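## Task

The cell is paused. Its log reads: 00:04:04 MOVER earlier run 9139: B38 discarded without its lid, which stays in LP1: done; 00:10:56 MOVER delid R33 (N3), lid to LP2: done; 00:11:23 MOVER delid R83 (N2), lid to LP4: done; 00:11:50 MOVER delid R38 (N1), lid to LP3: done; 00:13:32 DISPENSER error, run aborted; 00:13:47 AUTO-RECOVER relid LP3 to N1: done; 00:14:12 AUTO-RECOVER relid LP4 to N2: done; 00:14:43 AUTO-RECOVER stopped by watchdog. Lids carry no labels, so use the log alone to match each lid to its plate. Seat every plate's own lid on it, fully down, and then press CONTINUE. The plates, and the lid left over from the earlier run, must finish exactly where they began. If two or more plates sitting in nests lack a lid, press CALL instead, leaving all plates and lids as they began. Pressing RETRY, CONTINUE or SKIP fails the job if a gripper is holding labware, if any plate at a nest is not seated down in it, or if any lid there is not seated down on a plate. Anything held in place only by the robot at the end does not count. Finish with the grippers released and the arms clear; resting on the panel housing, the CALL key or the key this job requires is still clear.

## Robot and tools

Robot: two arms, left_arm and right_arm, each a six-joint arm with a two-finger parallel gripper and a wrist camera. Bases in the scene frame: left_arm at (-0.038, +0.328, +0.373), right_arm at (-0.005, -0.282, +0.373), both somewhat tilted. Either arm may do the work; the idle one can be parked out of the way. The arms must not collide or shove each other.

Frame: one shared scene frame. Origin on the table top midway between the arms, +z up, +x outward over the table, +y toward left_arm. The arm names do not refer to image sides. Gripper axes: fingers extend along the gripper's +z, and close along its y. end_effector_position is the point between the finger pads, roughly 1 cm short of the fingertips. Reported hand positions can be off, more so at long reach, and motions often settle a centimetre or more low.

Deck: labels mark nests (N1, N2, N3...) and lid parks (LP1...), placed in no fixed order, so read them from the images. The operator PANEL has four keys, left to right as you face it: RETRY (white), CONTINUE (green), SKIP (yellow), CALL (blue). A key is pressed by pushing it until it latches. The first three end the job the moment one goes down; after CALL the job ends when you stop. A wrong or premature go key is usually worse than none.

The row format (used by every motion call): 16 numbers, always for both arms even if one stays still: left_arm x, y, z, qw, qx, qy, qz, opening, then right_arm the same eight. x, y, z are an absolute target position for that gripper, in metres, scene frame; qw, qx, qy, qz an absolute target orientation, scalar first, scene frame. opening runs from -1 (closed) to +1 (fully open, 0.094 m). To hold an arm still, resend its last reported pose and desired opening; to keep an orientation steady, repeat the same quaternion rather than copying a drifted reported one.

execute_actions(actions): a list of actions; each action is a table of up to 15 rows, one row per 1/30 s step; short tables repeat their last row to fill 15 steps. Each action takes 0.5 s. An empty list just returns state and images. Per step the controller clips the target to within 70 mm and 16 degrees of the measured pose, so far targets need several actions. Any target more than 0.6 m from the gripper's current position along any of its own axes gets the action refused for both arms; a malformed first action, or one failing that check, refuses the whole call.

move(target, speed, blocking): drives both grippers in straight lines toward the absolute poses in target (one 16-number row) and they arrive together. speed is the top path speed in m/s, 0.002 to 0.5, default 0.25 (turning up to twice that in rad/s). Duration 0.5 to 10 s; longer paths stop short at 10 s. Opening is applied at the start. Paths ignore obstacles and the other arm. Faster contact hits harder; aiming far past a contact presses harder. blocking=false returns after 0.5 s while motion continues; until it ends, other motions are refused; use wait or stop.

wait(seconds): 0 to 10 s, arms hold their last command. stop(): brakes a running move; needs room. zoom_image(camera, region): camera is cam_high, cam_left_wrist or cam_right_wrist; region [x0, y0, x1, y1] in pixels, at most 504 by 504. read_manual(section): licence texts only. finished_scene(scene): ends scene 1 or 2, irreversibly; the result reports success and gives the next task.

Results: a state line per arm with gripper position and quaternion; grip_measured, the measured opening on the command scale (readings may be off about 1 mm); Joint positions, whose last value is the opening in metres; Hand target lines showing where the controller is steering; step readings with HELD marking held-back steps. A move adds a move: line with its ending (done, off_target, moving, held, fault), limits (paced = target clipped; held = some steps blocked, after which the arm may lurch fast), and each gripper's distance from its target. pose unreachable means the clearance check altered or blocked a command. FAULT lines mark arm stops; MOTOR HOT warns from 85 °C and OVER-TEMPERATURE FAULT at 100 °C drops the arm.

Gripping: command an opening about 0.03 below grip_measured for a firm hold, less for a light one. Finger force tops out near 50 to 62 N per pad. Holding loads heats motors, even while you are thinking, since the simulation keeps running.

Cameras: cam_high 672x504 fixed overview; cam_left_wrist and cam_right_wrist 616x616 fisheye.

Avoid: dropping or knocking anything off the table (ends the scene), slamming or hard pushing, arm-to-arm contact, pressing a go key while gripping or before lids and plates are seated. Release and move clear before finishing.

Each tool is called after "Emit:" by a JSON object that holds its "api" and its "payload", one argument or row to a line.

## Session

Emit:
{"api": "execute_actions", "payload": {
  "actions": []
}}

Scene clock: 0.00 s.
left_arm: end_effector_position=(+0.4586, +0.4958, +0.2062) grip_measured=+1.000 end_effector_quat_wxyz=(+0.196, +0.310, +0.752, +0.547) | right_arm: end_effector_position=(+0.5099, -0.3622, +0.2574) grip_measured=+1.000 end_effector_quat_wxyz=(+0.381, -0.025, +0.924, +0.008)
Joint positions: left_arm=[ 0.007  2.124  0.687  1.549 -0.681  1.573  0.094] | right_arm=[-0.251  1.533  0.58   0.564 -0.129 -0.245  0.094]
Joint velocities: left_arm=[-0.024 -0.005 -0.012  0.007  0.022 -0.022  0.   ] | right_arm=[-0.005 -0.015  0.012 -0.007 -0.022  0.022  0.   ]
Hand target (left_arm): +0.458, +0.496, +0.207; +0.197, +0.310, +0.752, +0.548
Hand target (right_arm): +0.514, -0.363, +0.258; +0.385, -0.025, +0.923, +0.007

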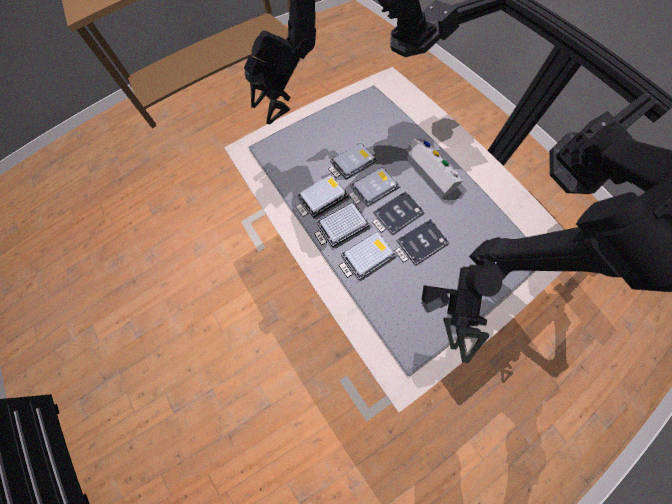

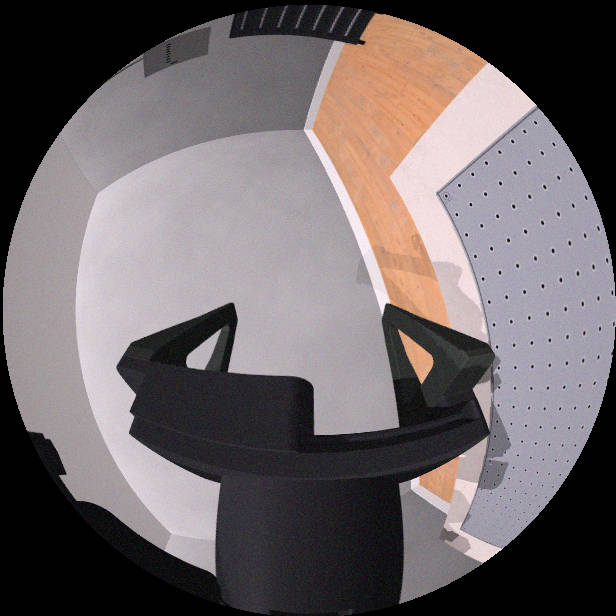

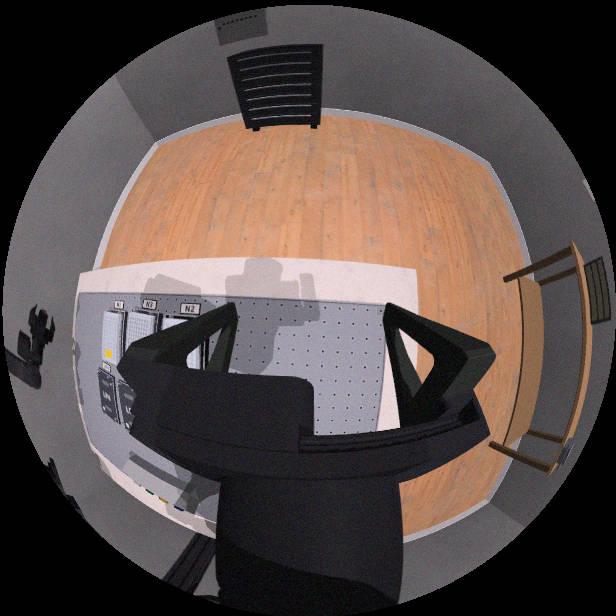

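Emit:
{"api": "zoom_image", "payload": {
  "camera": "cam_high",
  "region": [280, 120, 490, 290]
}}

Emit:
{"api": "zoom_image", "payload": {
  "camera": "cam_high",
  "region": [290, 140, 410, 230]
}}

Emit:
{"api": "zoom_image", "payload": {
  "camera": "cam_high",
  "region": [310, 190, 450, 290]
}}

Region (280, 120, 490, 290) of cam_high's 672x504 image, scaled by 2.400, with more detail than that image has; it fills the top 408 rows of this view, and the rest is white.

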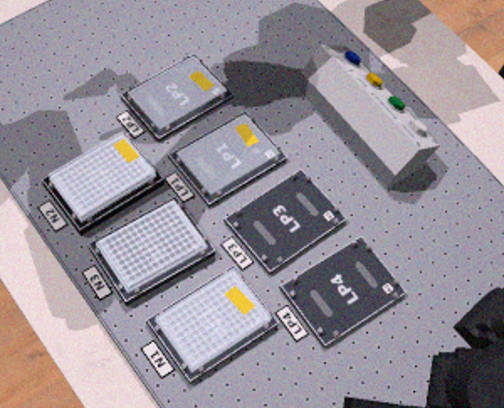

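Region (290, 140, 410, 230) of cam_high's 672x504 image, scaled by 4.200, with more detail than that image has; it fills the top 378 rows of this view, and the rest is white.

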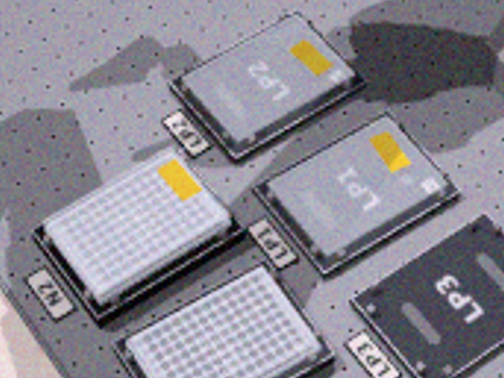

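Region (310, 190, 450, 290) of cam_high's 672x504 image, scaled by 3.600, with more detail than that image has; it fills the top 360 rows of this view, and the rest is white.

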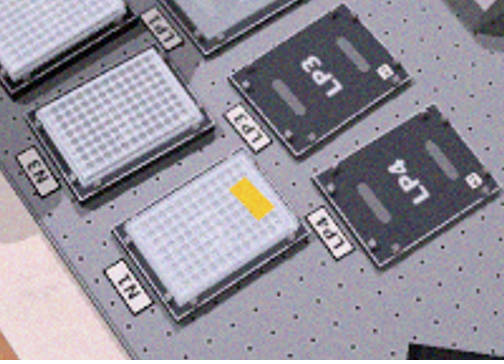

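Emit:
{"api": "move", "payload": {
  "target": [0.4586,0.4958,0.2062,0.196,0.310,0.752,0.547,1, 0.30,-0.19,0.17,0,0,1,0,1],
  "speed": 0.3
}}

Scene clock: 16.70 s.
left_arm: end_effector_position=(+0.4586, +0.4958, +0.2062) grip_measured=+1.000 end_effector_quat_wxyz=(+0.196, +0.310, +0.752, +0.547) | right_arm: end_effector_position=(+0.3002, -0.1959, +0.1711) grip_measured=+1.000 end_effector_quat_wxyz=(+0.007, -0.006, +1.000, -0.000)
Joint positions: left_arm=[ 0.007  2.124  0.687  1.549 -0.681  1.573  0.094] | right_arm=[ 0.244  1.688  0.514 -0.037  0.268  0.237  0.094]
Joint velocities: left_arm=[ 0.015 -0.005  0.002  0.002 -0.007  0.095  0.   ] | right_arm=[ 0.005 -0.005 -0.002  0.017  0.037 -0.022  0.   ]
Hand target (left_arm): +0.459, +0.496, +0.206; +0.196, +0.310, +0.752, +0.547
Hand target (right_arm): +0.300, -0.193, +0.170; +0.004, -0.004, +1.000, -0.002
Off the commanded pose (left_arm): 0.000 m, 0 deg.
Off the commanded pose (right_arm): 0.006 m, 1 deg.
move: done
camera_calibration (this result's frames):
cam_right_wrist: T_world_to_cam=[[0.00382562, -0.999952, -0.00901835, -0.195142], [-0.814339, -0.00834936, 0.580329, 0.144397], [-0.580376, 0.00512388, -0.814332, 0.434983], [0, 0, 0, 1]] pos_world=[0.370789, -0.196156, 0.268663]

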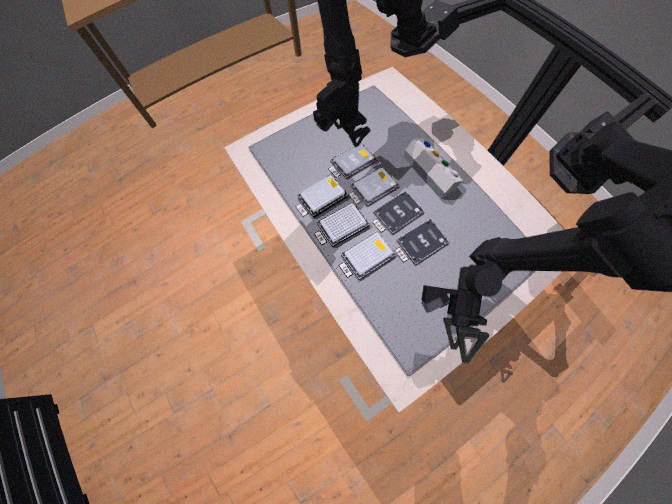

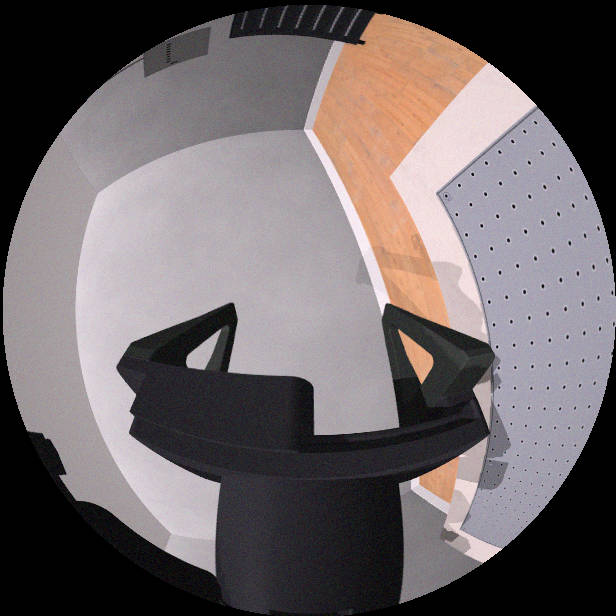

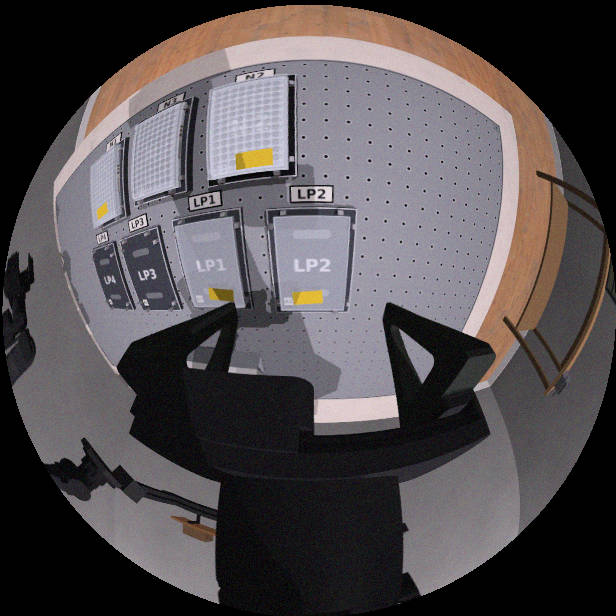

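Emit:
{"api": "zoom_image", "payload": {
  "camera": "cam_right_wrist",
  "region": [240, 170, 390, 330]
}}

Emit:
{"api": "zoom_image", "payload": {
  "camera": "cam_right_wrist",
  "region": [80, 60, 320, 240]
}}

Region (240, 170, 390, 330) of cam_right_wrist's 616x616 image, scaled by 3.150, with more detail than that image has; it fills the left 472 columns of this view, and the rest is white.

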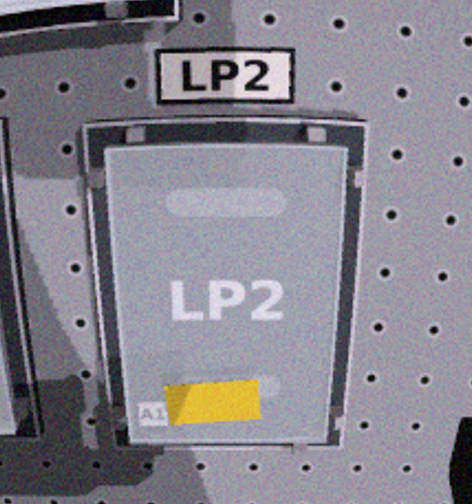

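Region (80, 60, 320, 240) of cam_right_wrist's 616x616 image, scaled by 2.100, with more detail than that image has; it fills the top 378 rows of this view, and the rest is white.

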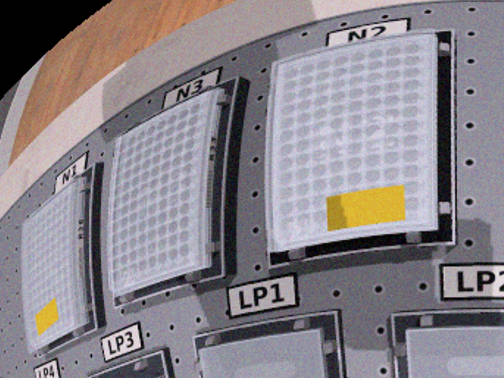

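Emit:
{"api": "move", "payload": {
  "target": [0.4586,0.4958,0.2062,0.196,0.310,0.752,0.547,1, 0.267,-0.198,0.075,0,0,1,0,1],
  "speed": 0.2
}}

Scene clock: 27.60 s.
left_arm: end_effector_position=(+0.4586, +0.4958, +0.2062) grip_measured=+1.000 end_effector_quat_wxyz=(+0.196, +0.310, +0.752, +0.547) | right_arm: end_effector_position=(+0.2613, -0.1937, +0.0785) grip_measured=+1.000 end_effector_quat_wxyz=(-0.007, -0.004, +1.000, -0.001)
Joint positions: left_arm=[ 0.007  2.124  0.687  1.549 -0.681  1.573  0.094] | right_arm=[0.2   2.07  0.552 0.289 0.247 0.205 0.094]
Joint velocities: left_arm=[ 0.005 -0.024  0.002  0.007 -0.066 -0.022  0.   ] | right_arm=[-0.005 -0.024 -0.007  0.002  0.051  0.051  0.   ]
Hand target (left_arm): +0.459, +0.496, +0.206; +0.196, +0.310, +0.752, +0.547
Hand target (right_arm): +0.268, -0.198, +0.076; -0.000, -0.000, +1.000, -0.000
Off the commanded pose (left_arm): 0.000 m, 0 deg.
Off the commanded pose (right_arm): 0.008 m, 1 deg.
move: done
camera_calibration (this result's frames):
cam_right_wrist: T_world_to_cam=[[0.000456063, -0.999966, -0.00819184, -0.192747], [-0.798192, -0.0052988, 0.602379, 0.161073], [-0.602402, 0.00626394, -0.798168, 0.341699], [0, 0, 0, 1]] pos_world=[0.334495, -0.194027, 0.174127]

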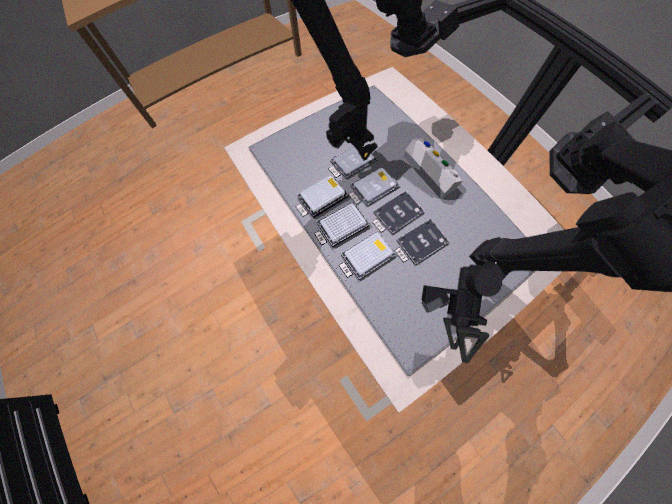

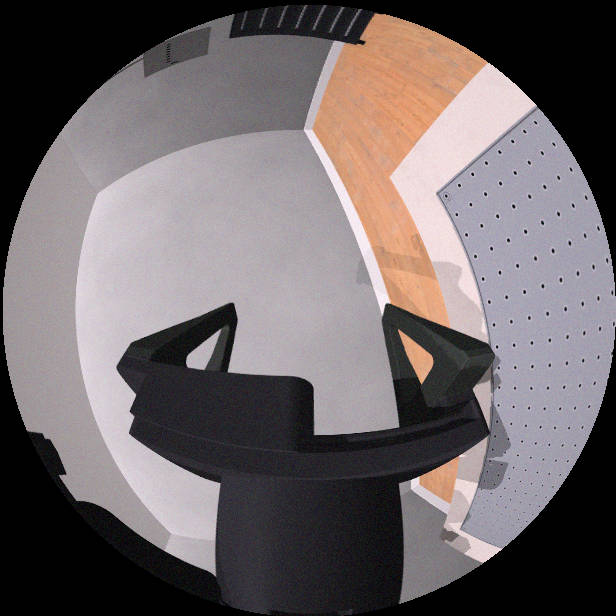

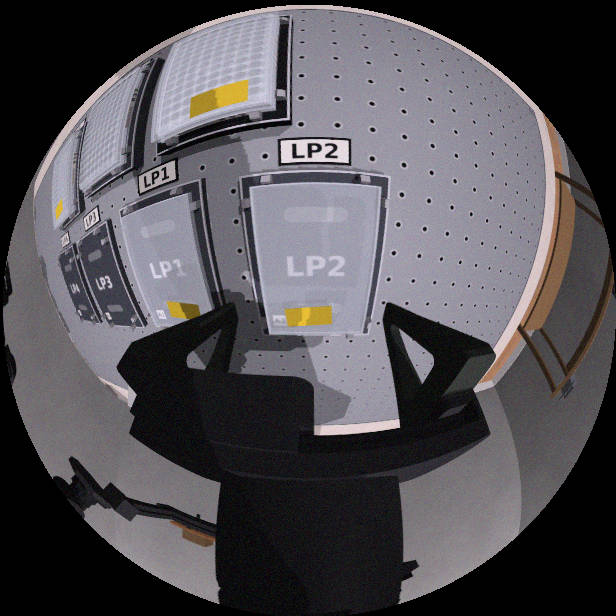

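Emit:
{"api": "zoom_image", "payload": {
  "camera": "cam_right_wrist",
  "region": [210, 150, 410, 350]
}}

Region (210, 150, 410, 350) of cam_right_wrist's 616x616 image, scaled by 2.520, with more detail than that image has.

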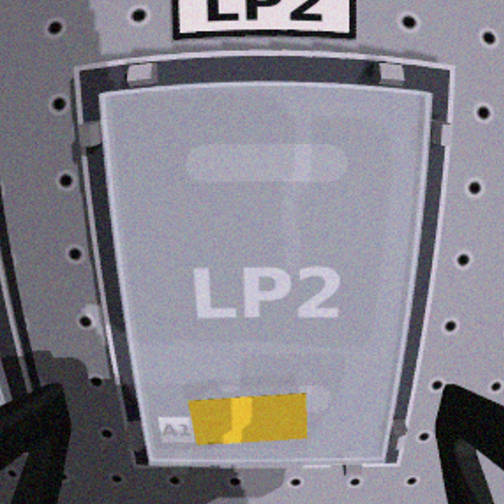

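Emit:
{"api": "move", "payload": {
  "target": [0.4586,0.4958,0.2062,0.196,0.310,0.752,0.547,1, 0.266,-0.202,0.055,0,0,1,0,1],
  "speed": 0.05
}}

Emit:
{"api": "zoom_image", "payload": {
  "camera": "cam_right_wrist",
  "region": [190, 120, 430, 360]
}}

Scene clock: 42.97 s.
left_arm: end_effector_position=(+0.4586, +0.4958, +0.2062) grip_measured=+1.000 end_effector_quat_wxyz=(+0.196, +0.310, +0.752, +0.547) | right_arm: end_effector_position=(+0.2647, -0.1968, +0.0610) grip_measured=+1.000 end_effector_quat_wxyz=(-0.001, -0.002, +1.000, +0.001)
Joint positions: left_arm=[ 0.007  2.124  0.687  1.549 -0.681  1.573  0.094] | right_arm=[0.174 2.129 0.58  0.339 0.237 0.181 0.094]
Joint velocities: left_arm=[ 0.005  0.005 -0.022  0.002 -0.007 -0.066  0.   ] | right_arm=[ 0.005 -0.015  0.007 -0.012 -0.022  0.007  0.   ]
Hand target (left_arm): +0.459, +0.496, +0.206; +0.196, +0.310, +0.752, +0.547
Hand target (right_arm): +0.266, -0.202, +0.055; -0.001, +0.000, +1.000, -0.000
Off the commanded pose (left_arm): 0.000 m, 0 deg.
Off the commanded pose (right_arm): 0.008 m, 0 deg.
move: done
camera_calibration (this result's frames):
cam_right_wrist: T_world_to_cam=[[-0.00337825, -0.999929, -0.0114408, -0.194844], [-0.804865, -0.00407073, 0.593443, 0.176875], [-0.593448, 0.0112131, -0.804794, 0.328776], [0, 0, 0, 1]] pos_world=[0.336813, -0.197796, 0.157402]

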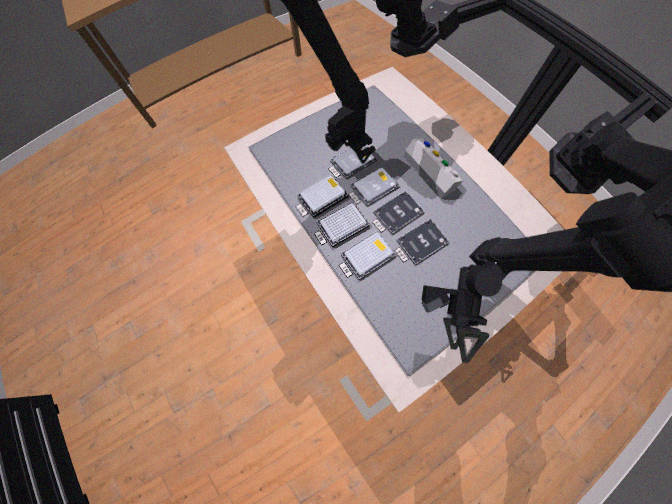

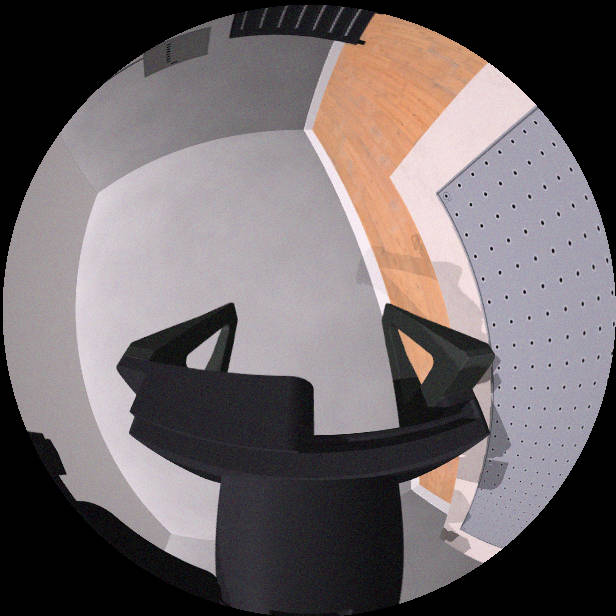

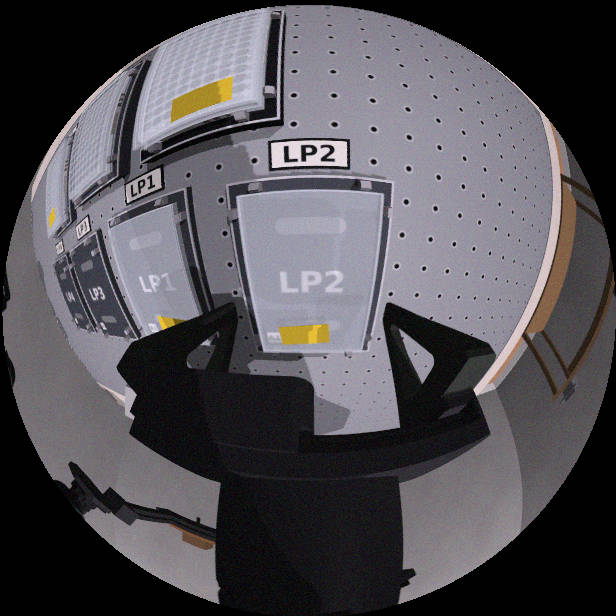

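Region (190, 120, 430, 360) of cam_right_wrist's 616x616 image, scaled by 2.100, with more detail than that image has.

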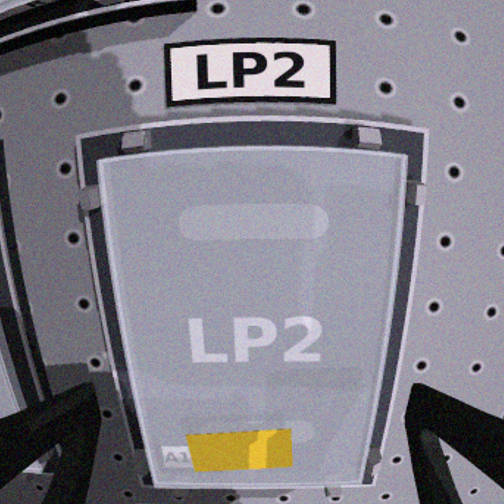

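Emit:
{"api": "move", "payload": {
  "target": [0.4586,0.4958,0.2062,0.196,0.310,0.752,0.547,1, 0.266,-0.202,0.036,0,0,1,0,1],
  "speed": 0.03
}}

Emit:
{"api": "zoom_image", "payload": {
  "camera": "cam_right_wrist",
  "region": [190, 140, 430, 380]
}}

Scene clock: 50.83 s.
left_arm: end_effector_position=(+0.4586, +0.4958, +0.2062) grip_measured=+1.000 end_effector_quat_wxyz=(+0.196, +0.310, +0.752, +0.547) | right_arm: end_effector_position=(+0.2662, -0.1960, +0.0425) grip_measured=+1.000 end_effector_quat_wxyz=(+0.000, -0.003, +1.000, +0.001)
Joint positions: left_arm=[ 0.007  2.124  0.687  1.549 -0.681  1.573  0.094] | right_arm=[0.162 2.191 0.615 0.371 0.233 0.167 0.094]
Joint velocities: left_arm=[-0.015 -0.015  0.002 -0.017  0.007 -0.037  0.   ] | right_arm=[ 0.005 -0.015 -0.002 -0.012 -0.022 -0.022  0.   ]
Hand target (left_arm): +0.459, +0.496, +0.206; +0.196, +0.310, +0.752, +0.547
Hand target (right_arm): +0.266, -0.202, +0.036; -0.000, +0.000, +1.000, -0.000
Off the commanded pose (left_arm): 0.000 m, 0 deg.
Off the commanded pose (right_arm): 0.009 m, 0 deg.
move: done
camera_calibration (this result's frames):
cam_right_wrist: T_world_to_cam=[[-0.00204982, -0.999923, -0.0122063, -0.194582], [-0.806528, -0.00556317, 0.591169, 0.18927], [-0.591192, 0.0110565, -0.806455, 0.314285], [0, 0, 0, 1]] pos_world=[0.338055, -0.196989, 0.139191]

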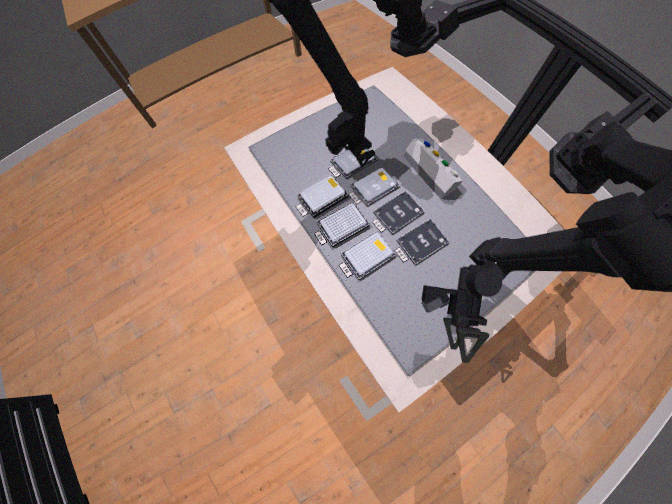

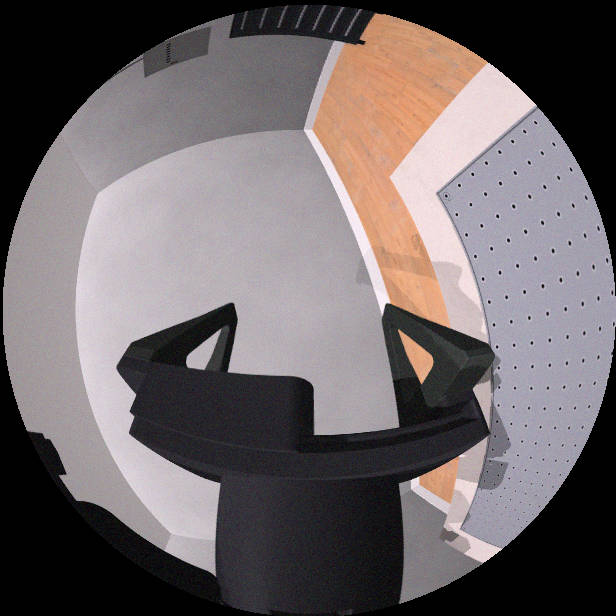

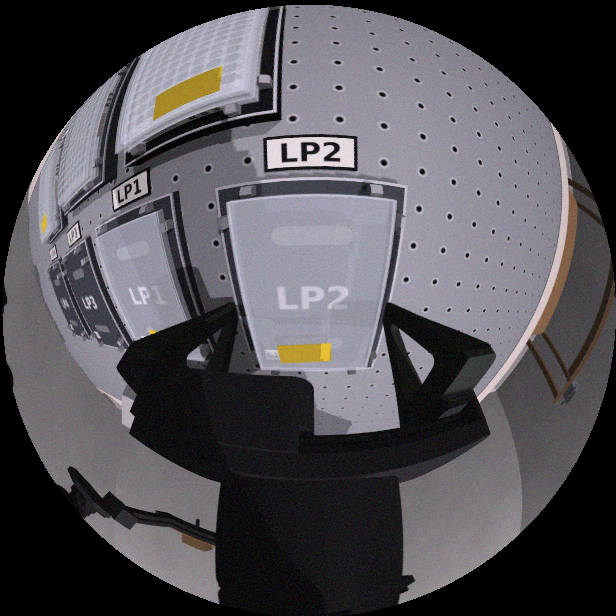

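Region (190, 140, 430, 380) of cam_right_wrist's 616x616 image, scaled by 2.100, with more detail than that image has.

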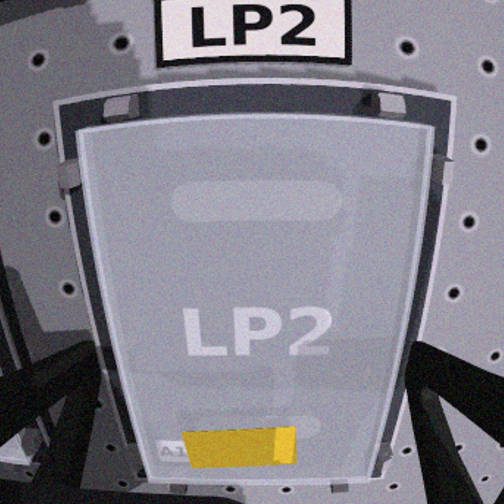

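Emit:
{"api": "move", "payload": {
  "target": [0.4586,0.4958,0.2062,0.196,0.310,0.752,0.547,1, 0.266,-0.205,0.030,0,0,1,0,1],
  "speed": 0.02
}}

Emit:
{"api": "zoom_image", "payload": {
  "camera": "cam_right_wrist",
  "region": [190, 140, 430, 380]
}}

Scene clock: 55.97 s.
left_arm: end_effector_position=(+0.4586, +0.4958, +0.2062) grip_measured=+1.000 end_effector_quat_wxyz=(+0.196, +0.310, +0.752, +0.547) | right_arm: end_effector_position=(+0.2662, -0.1989, +0.0367) grip_measured=+1.000 end_effector_quat_wxyz=(+0.001, -0.003, +1.000, +0.001)
Joint positions: left_arm=[ 0.007  2.124  0.687  1.549 -0.681  1.573  0.094] | right_arm=[0.149 2.209 0.623 0.384 0.228 0.154 0.094]
Joint velocities: left_arm=[ 0.005  0.005  0.012 -0.012  0.081 -0.037  0.   ] | right_arm=[-0.015 -0.024  0.012 -0.027  0.022 -0.081  0.   ]
Hand target (left_arm): +0.459, +0.496, +0.206; +0.196, +0.310, +0.752, +0.547
Hand target (right_arm): +0.266, -0.205, +0.030; -0.000, -0.000, +1.000, -0.000
Off the commanded pose (left_arm): 0.000 m, 0 deg.
Off the commanded pose (right_arm): 0.009 m, 0 deg.
move: done
camera_calibration (this result's frames):
cam_right_wrist: T_world_to_cam=[[-0.00155992, -0.99992, -0.0125375, -0.197664], [-0.806617, -0.00615242, 0.591042, 0.192639], [-0.591072, 0.0110349, -0.806543, 0.30958], [0, 0, 0, 1]] pos_world=[0.338062, -0.199879, 0.133353]

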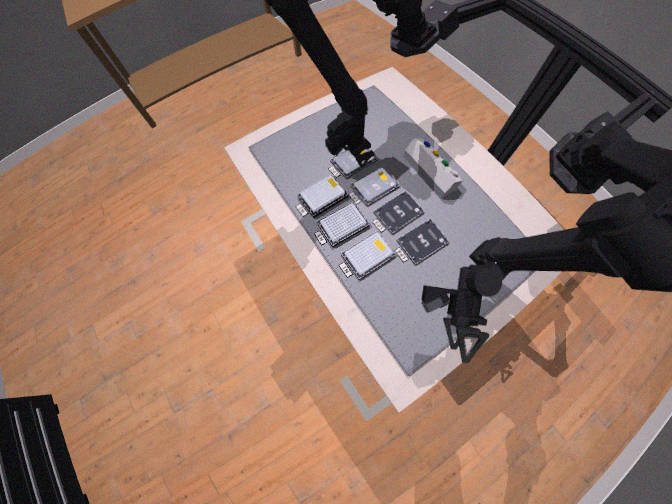

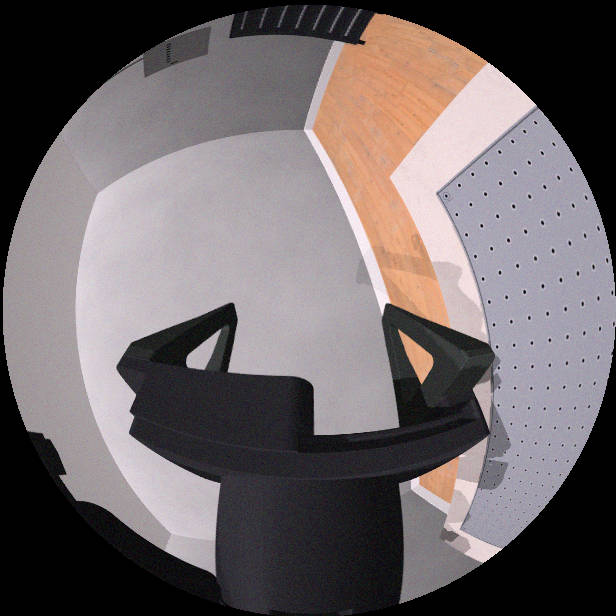

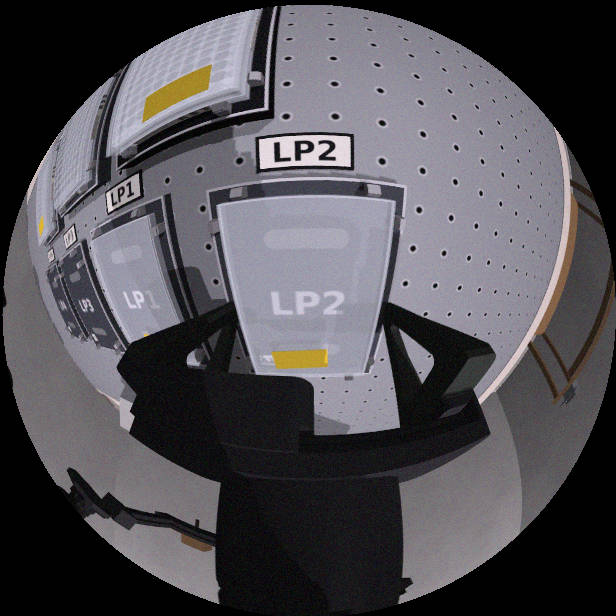

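Region (190, 140, 430, 380) of cam_right_wrist's 616x616 image, scaled by 2.100, with more detail than that image has.

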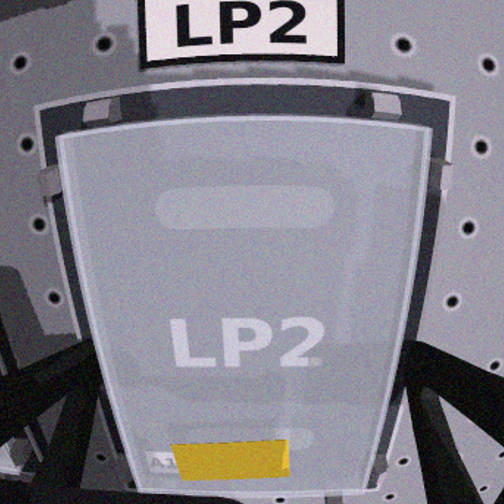

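Emit:
{"api": "move", "payload": {
  "target": [0.4586,0.4958,0.2062,0.196,0.310,0.752,0.547,1, 0.266,-0.203,0.030,0,0,1,0,0.76],
  "speed": 0.02
}}

Scene clock: 59.93 s.
left_arm: end_effector_position=(+0.4586, +0.4958, +0.2062) grip_measured=+1.000 end_effector_quat_wxyz=(+0.196, +0.310, +0.752, +0.547) | right_arm: end_effector_position=(+0.2661, -0.1981, +0.0367) grip_measured=+0.796 end_effector_quat_wxyz=(+0.000, -0.004, +1.000, +0.003)
Joint positions: left_arm=[ 0.007  2.124  0.687  1.549 -0.681  1.573  0.094] | right_arm=[0.15  2.209 0.623 0.384 0.225 0.153 0.084]
Joint velocities: left_arm=[-0.005 -0.015 -0.002 -0.002 -0.051 -0.037  0.   ] | right_arm=[-0.015 -0.005  0.002  0.012 -0.022  0.037 -0.001]
Hand target (left_arm): +0.459, +0.496, +0.206; +0.196, +0.310, +0.752, +0.547
Hand target (right_arm): +0.266, -0.203, +0.030; -0.000, -0.000, +1.000, -0.000
Off the commanded pose (left_arm): 0.000 m, 0 deg.
Off the commanded pose (right_arm): 0.008 m, 1 deg.
move: done
camera_calibration (this result's frames):
cam_right_wrist: T_world_to_cam=[[-0.000485884, -0.999874, -0.0158455, -0.197013], [-0.80639, -0.00897899, 0.591315, 0.191897], [-0.591383, 0.0130649, -0.806285, 0.310033], [0, 0, 0, 1]] pos_world=[0.337996, -0.199316, 0.133382]

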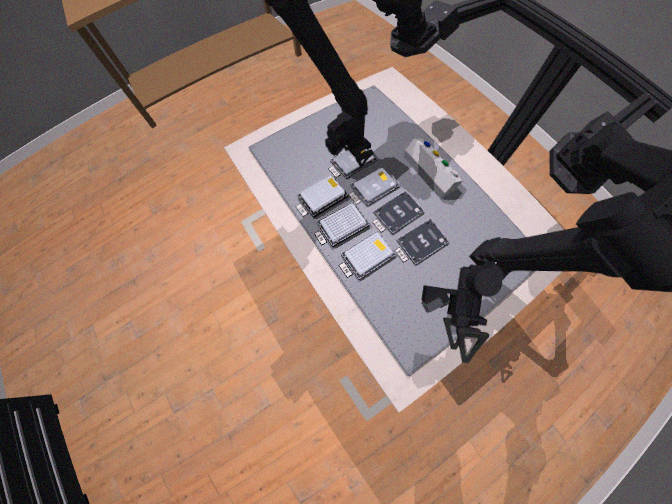

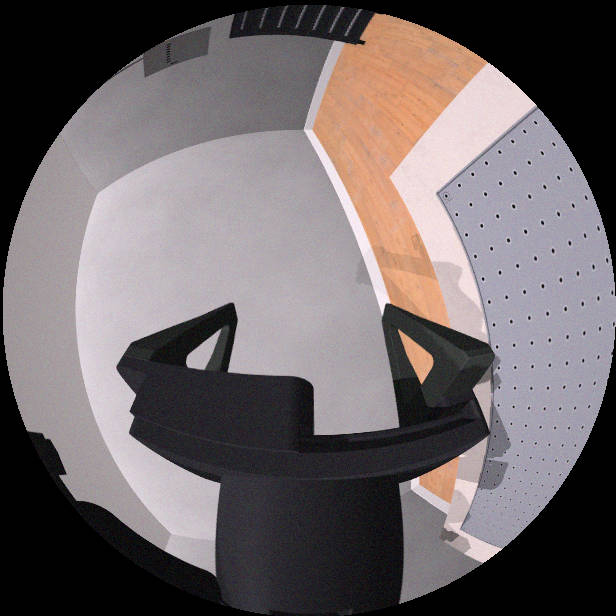

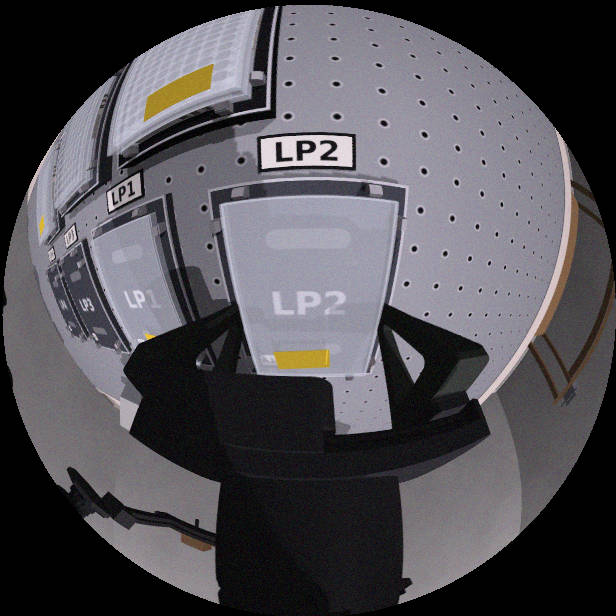

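Emit:
{"api": "move", "payload": {
  "target": [0.4586,0.4958,0.2062,0.196,0.310,0.752,0.547,1, 0.266,-0.200,0.095,0,0,1,0,0.76],
  "speed": 0.08
}}

Emit:
{"api": "move", "payload": {
  "target": [0.4586,0.4958,0.2062,0.196,0.310,0.752,0.547,1, 0.441,-0.005,0.095,0,0,1,0,0.76],
  "speed": 0.2
}}

Scene clock: 65.27 s.
left_arm: end_effector_position=(+0.4586, +0.4958, +0.2062) grip_measured=+1.000 end_effector_quat_wxyz=(+0.196, +0.310, +0.752, +0.547) | right_arm: end_effector_position=(+0.2751, -0.2038, +0.0900) grip_measured=+0.796 end_effector_quat_wxyz=(+0.008, +0.004, +1.000, +0.000)
Joint positions: left_arm=[ 0.007  2.124  0.687  1.549 -0.681  1.573  0.094] | right_arm=[0.171 2.013 0.538 0.282 0.241 0.186 0.084]
Joint velocities: left_arm=[-0.015 -0.015  0.002 -0.002 -0.051 -0.007  0.   ] | right_arm=[-0.005  0.005  0.007 -0.007  0.051  0.051  0.   ]
Hand target (left_arm): +0.459, +0.496, +0.206; +0.196, +0.310, +0.752, +0.547
Hand target (right_arm): +0.266, -0.201, +0.094; +0.000, +0.000, +1.000, +0.000
Off the commanded pose (left_arm): 0.000 m, 0 deg.
Off the commanded pose (right_arm): 0.011 m, 1 deg.
move: off_target (right_arm)
camera_calibration (this result's frames):
cam_right_wrist: T_world_to_cam=[[-0.0156536, -0.99982, -0.0107004, -0.198144], [-0.815151, 0.00656346, 0.579211, 0.174246], [-0.579037, 0.0177892, -0.815107, 0.356737], [0, 0, 0, 1]] pos_world=[0.345499, -0.205598, 0.187734]

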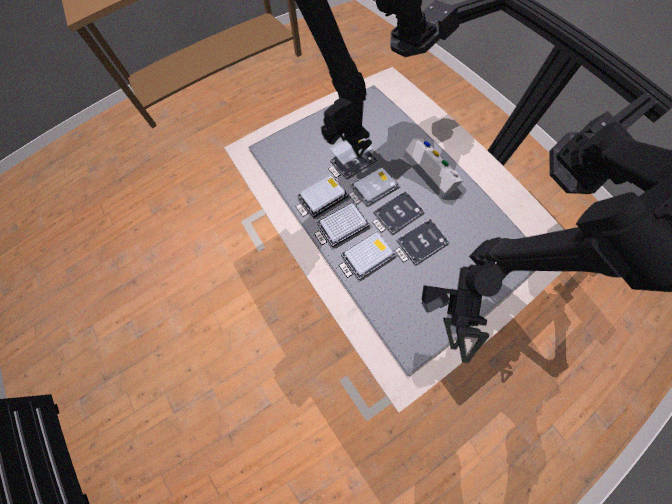

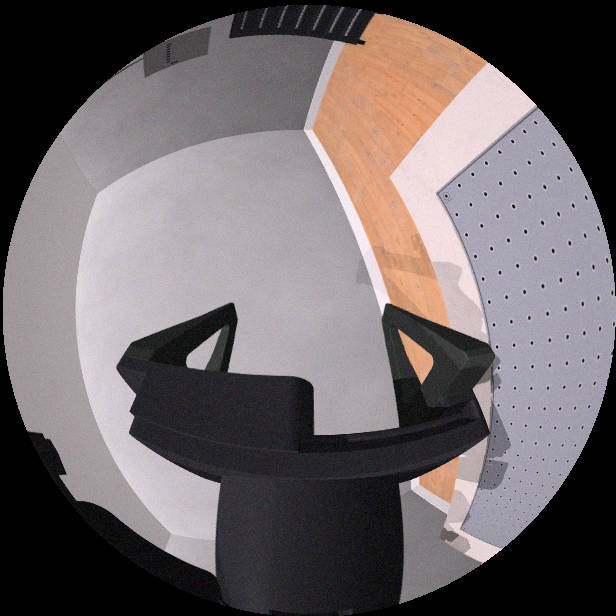

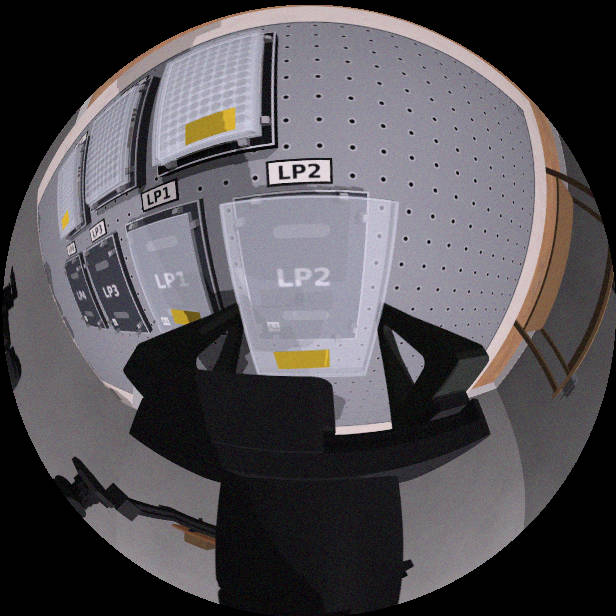

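Scene clock: 67.10 s.
left_arm: end_effector_position=(+0.4586, +0.4958, +0.2062) grip_measured=+1.000 end_effector_quat_wxyz=(+0.196, +0.310, +0.752, +0.547) | right_arm: end_effector_position=(+0.4462, -0.0110, +0.1018) grip_measured=+0.796 end_effector_quat_wxyz=(+0.008, +0.003, +1.000, +0.005)
Joint positions: left_arm=[ 0.007  2.124  0.687  1.549 -0.681  1.573  0.094] | right_arm=[ 0.468  2.123  1.202 -0.352  0.332  0.475  0.084]
Joint velocities: left_arm=[-0.005 -0.024 -0.007  0.017  0.007 -0.037  0.   ] | right_arm=[-0.005 -0.015  0.002 -0.012  0.037  0.007 -0.001]
Hand target (left_arm): +0.459, +0.496, +0.206; +0.196, +0.310, +0.752, +0.547
Hand target (right_arm): +0.440, -0.004, +0.096; +0.002, +0.000, +1.000, +0.002
Off the commanded pose (left_arm): 0.000 m, 0 deg.
Off the commanded pose (right_arm): 0.010 m, 1 deg.
move: done
camera_calibration (this result's frames):
cam_right_wrist: T_world_to_cam=[[-0.0137331, -0.99972, -0.0192579, -0.00253851], [-0.81523, 0.0000427086, 0.579137, 0.305676], [-0.578974, 0.023653, -0.815003, 0.462042], [0, 0, 0, 1]] pos_world=[0.516672, -0.0134795, 0.199488]

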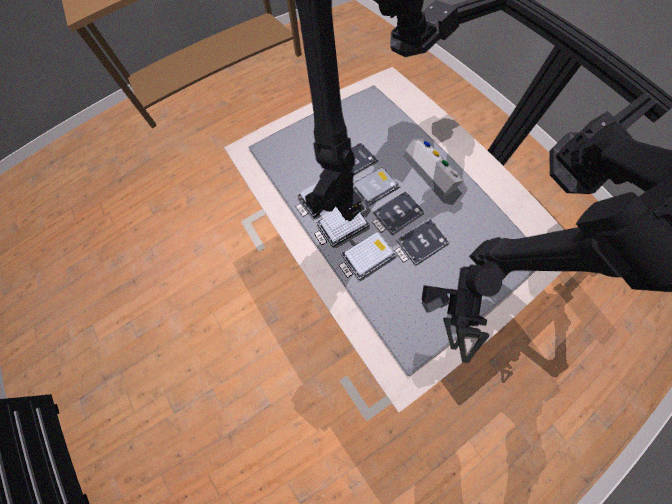

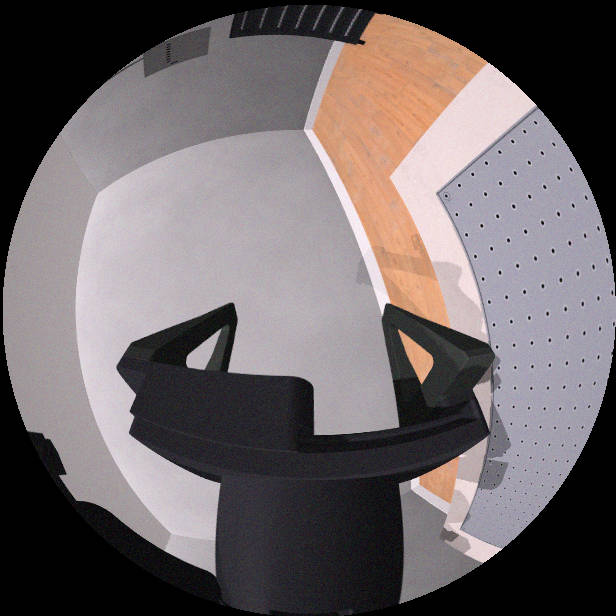

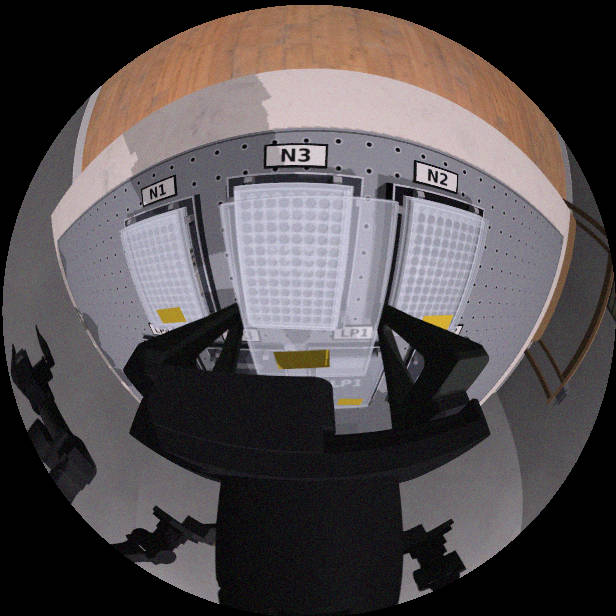

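Emit:
{"api": "zoom_image", "payload": {
  "camera": "cam_right_wrist",
  "region": [200, 140, 420, 380]
}}

Emit:
{"api": "zoom_image", "payload": {
  "camera": "cam_right_wrist",
  "region": [360, 160, 520, 340]
}}

Emit:
{"api": "zoom_image", "payload": {
  "camera": "cam_right_wrist",
  "region": [100, 170, 260, 350]
}}

Region (200, 140, 420, 380) of cam_right_wrist's 616x616 image, scaled by 2.100, with more detail than that image has; it fills the left 462 columns of this view, and the rest is white.

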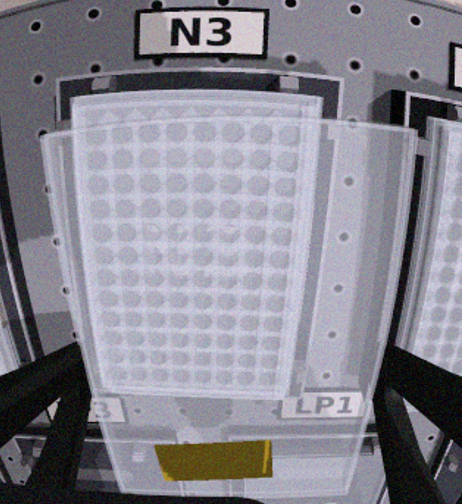

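Region (360, 160, 520, 340) of cam_right_wrist's 616x616 image, scaled by 2.800, with more detail than that image has.

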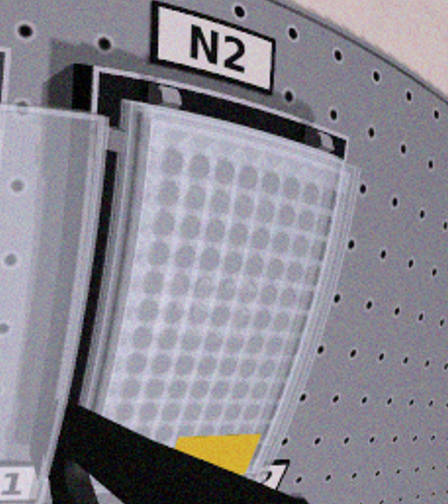

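Region (100, 170, 260, 350) of cam_right_wrist's 616x616 image, scaled by 2.800, with more detail than that image has.

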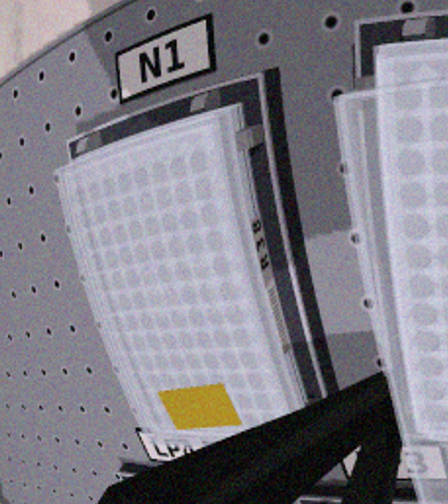

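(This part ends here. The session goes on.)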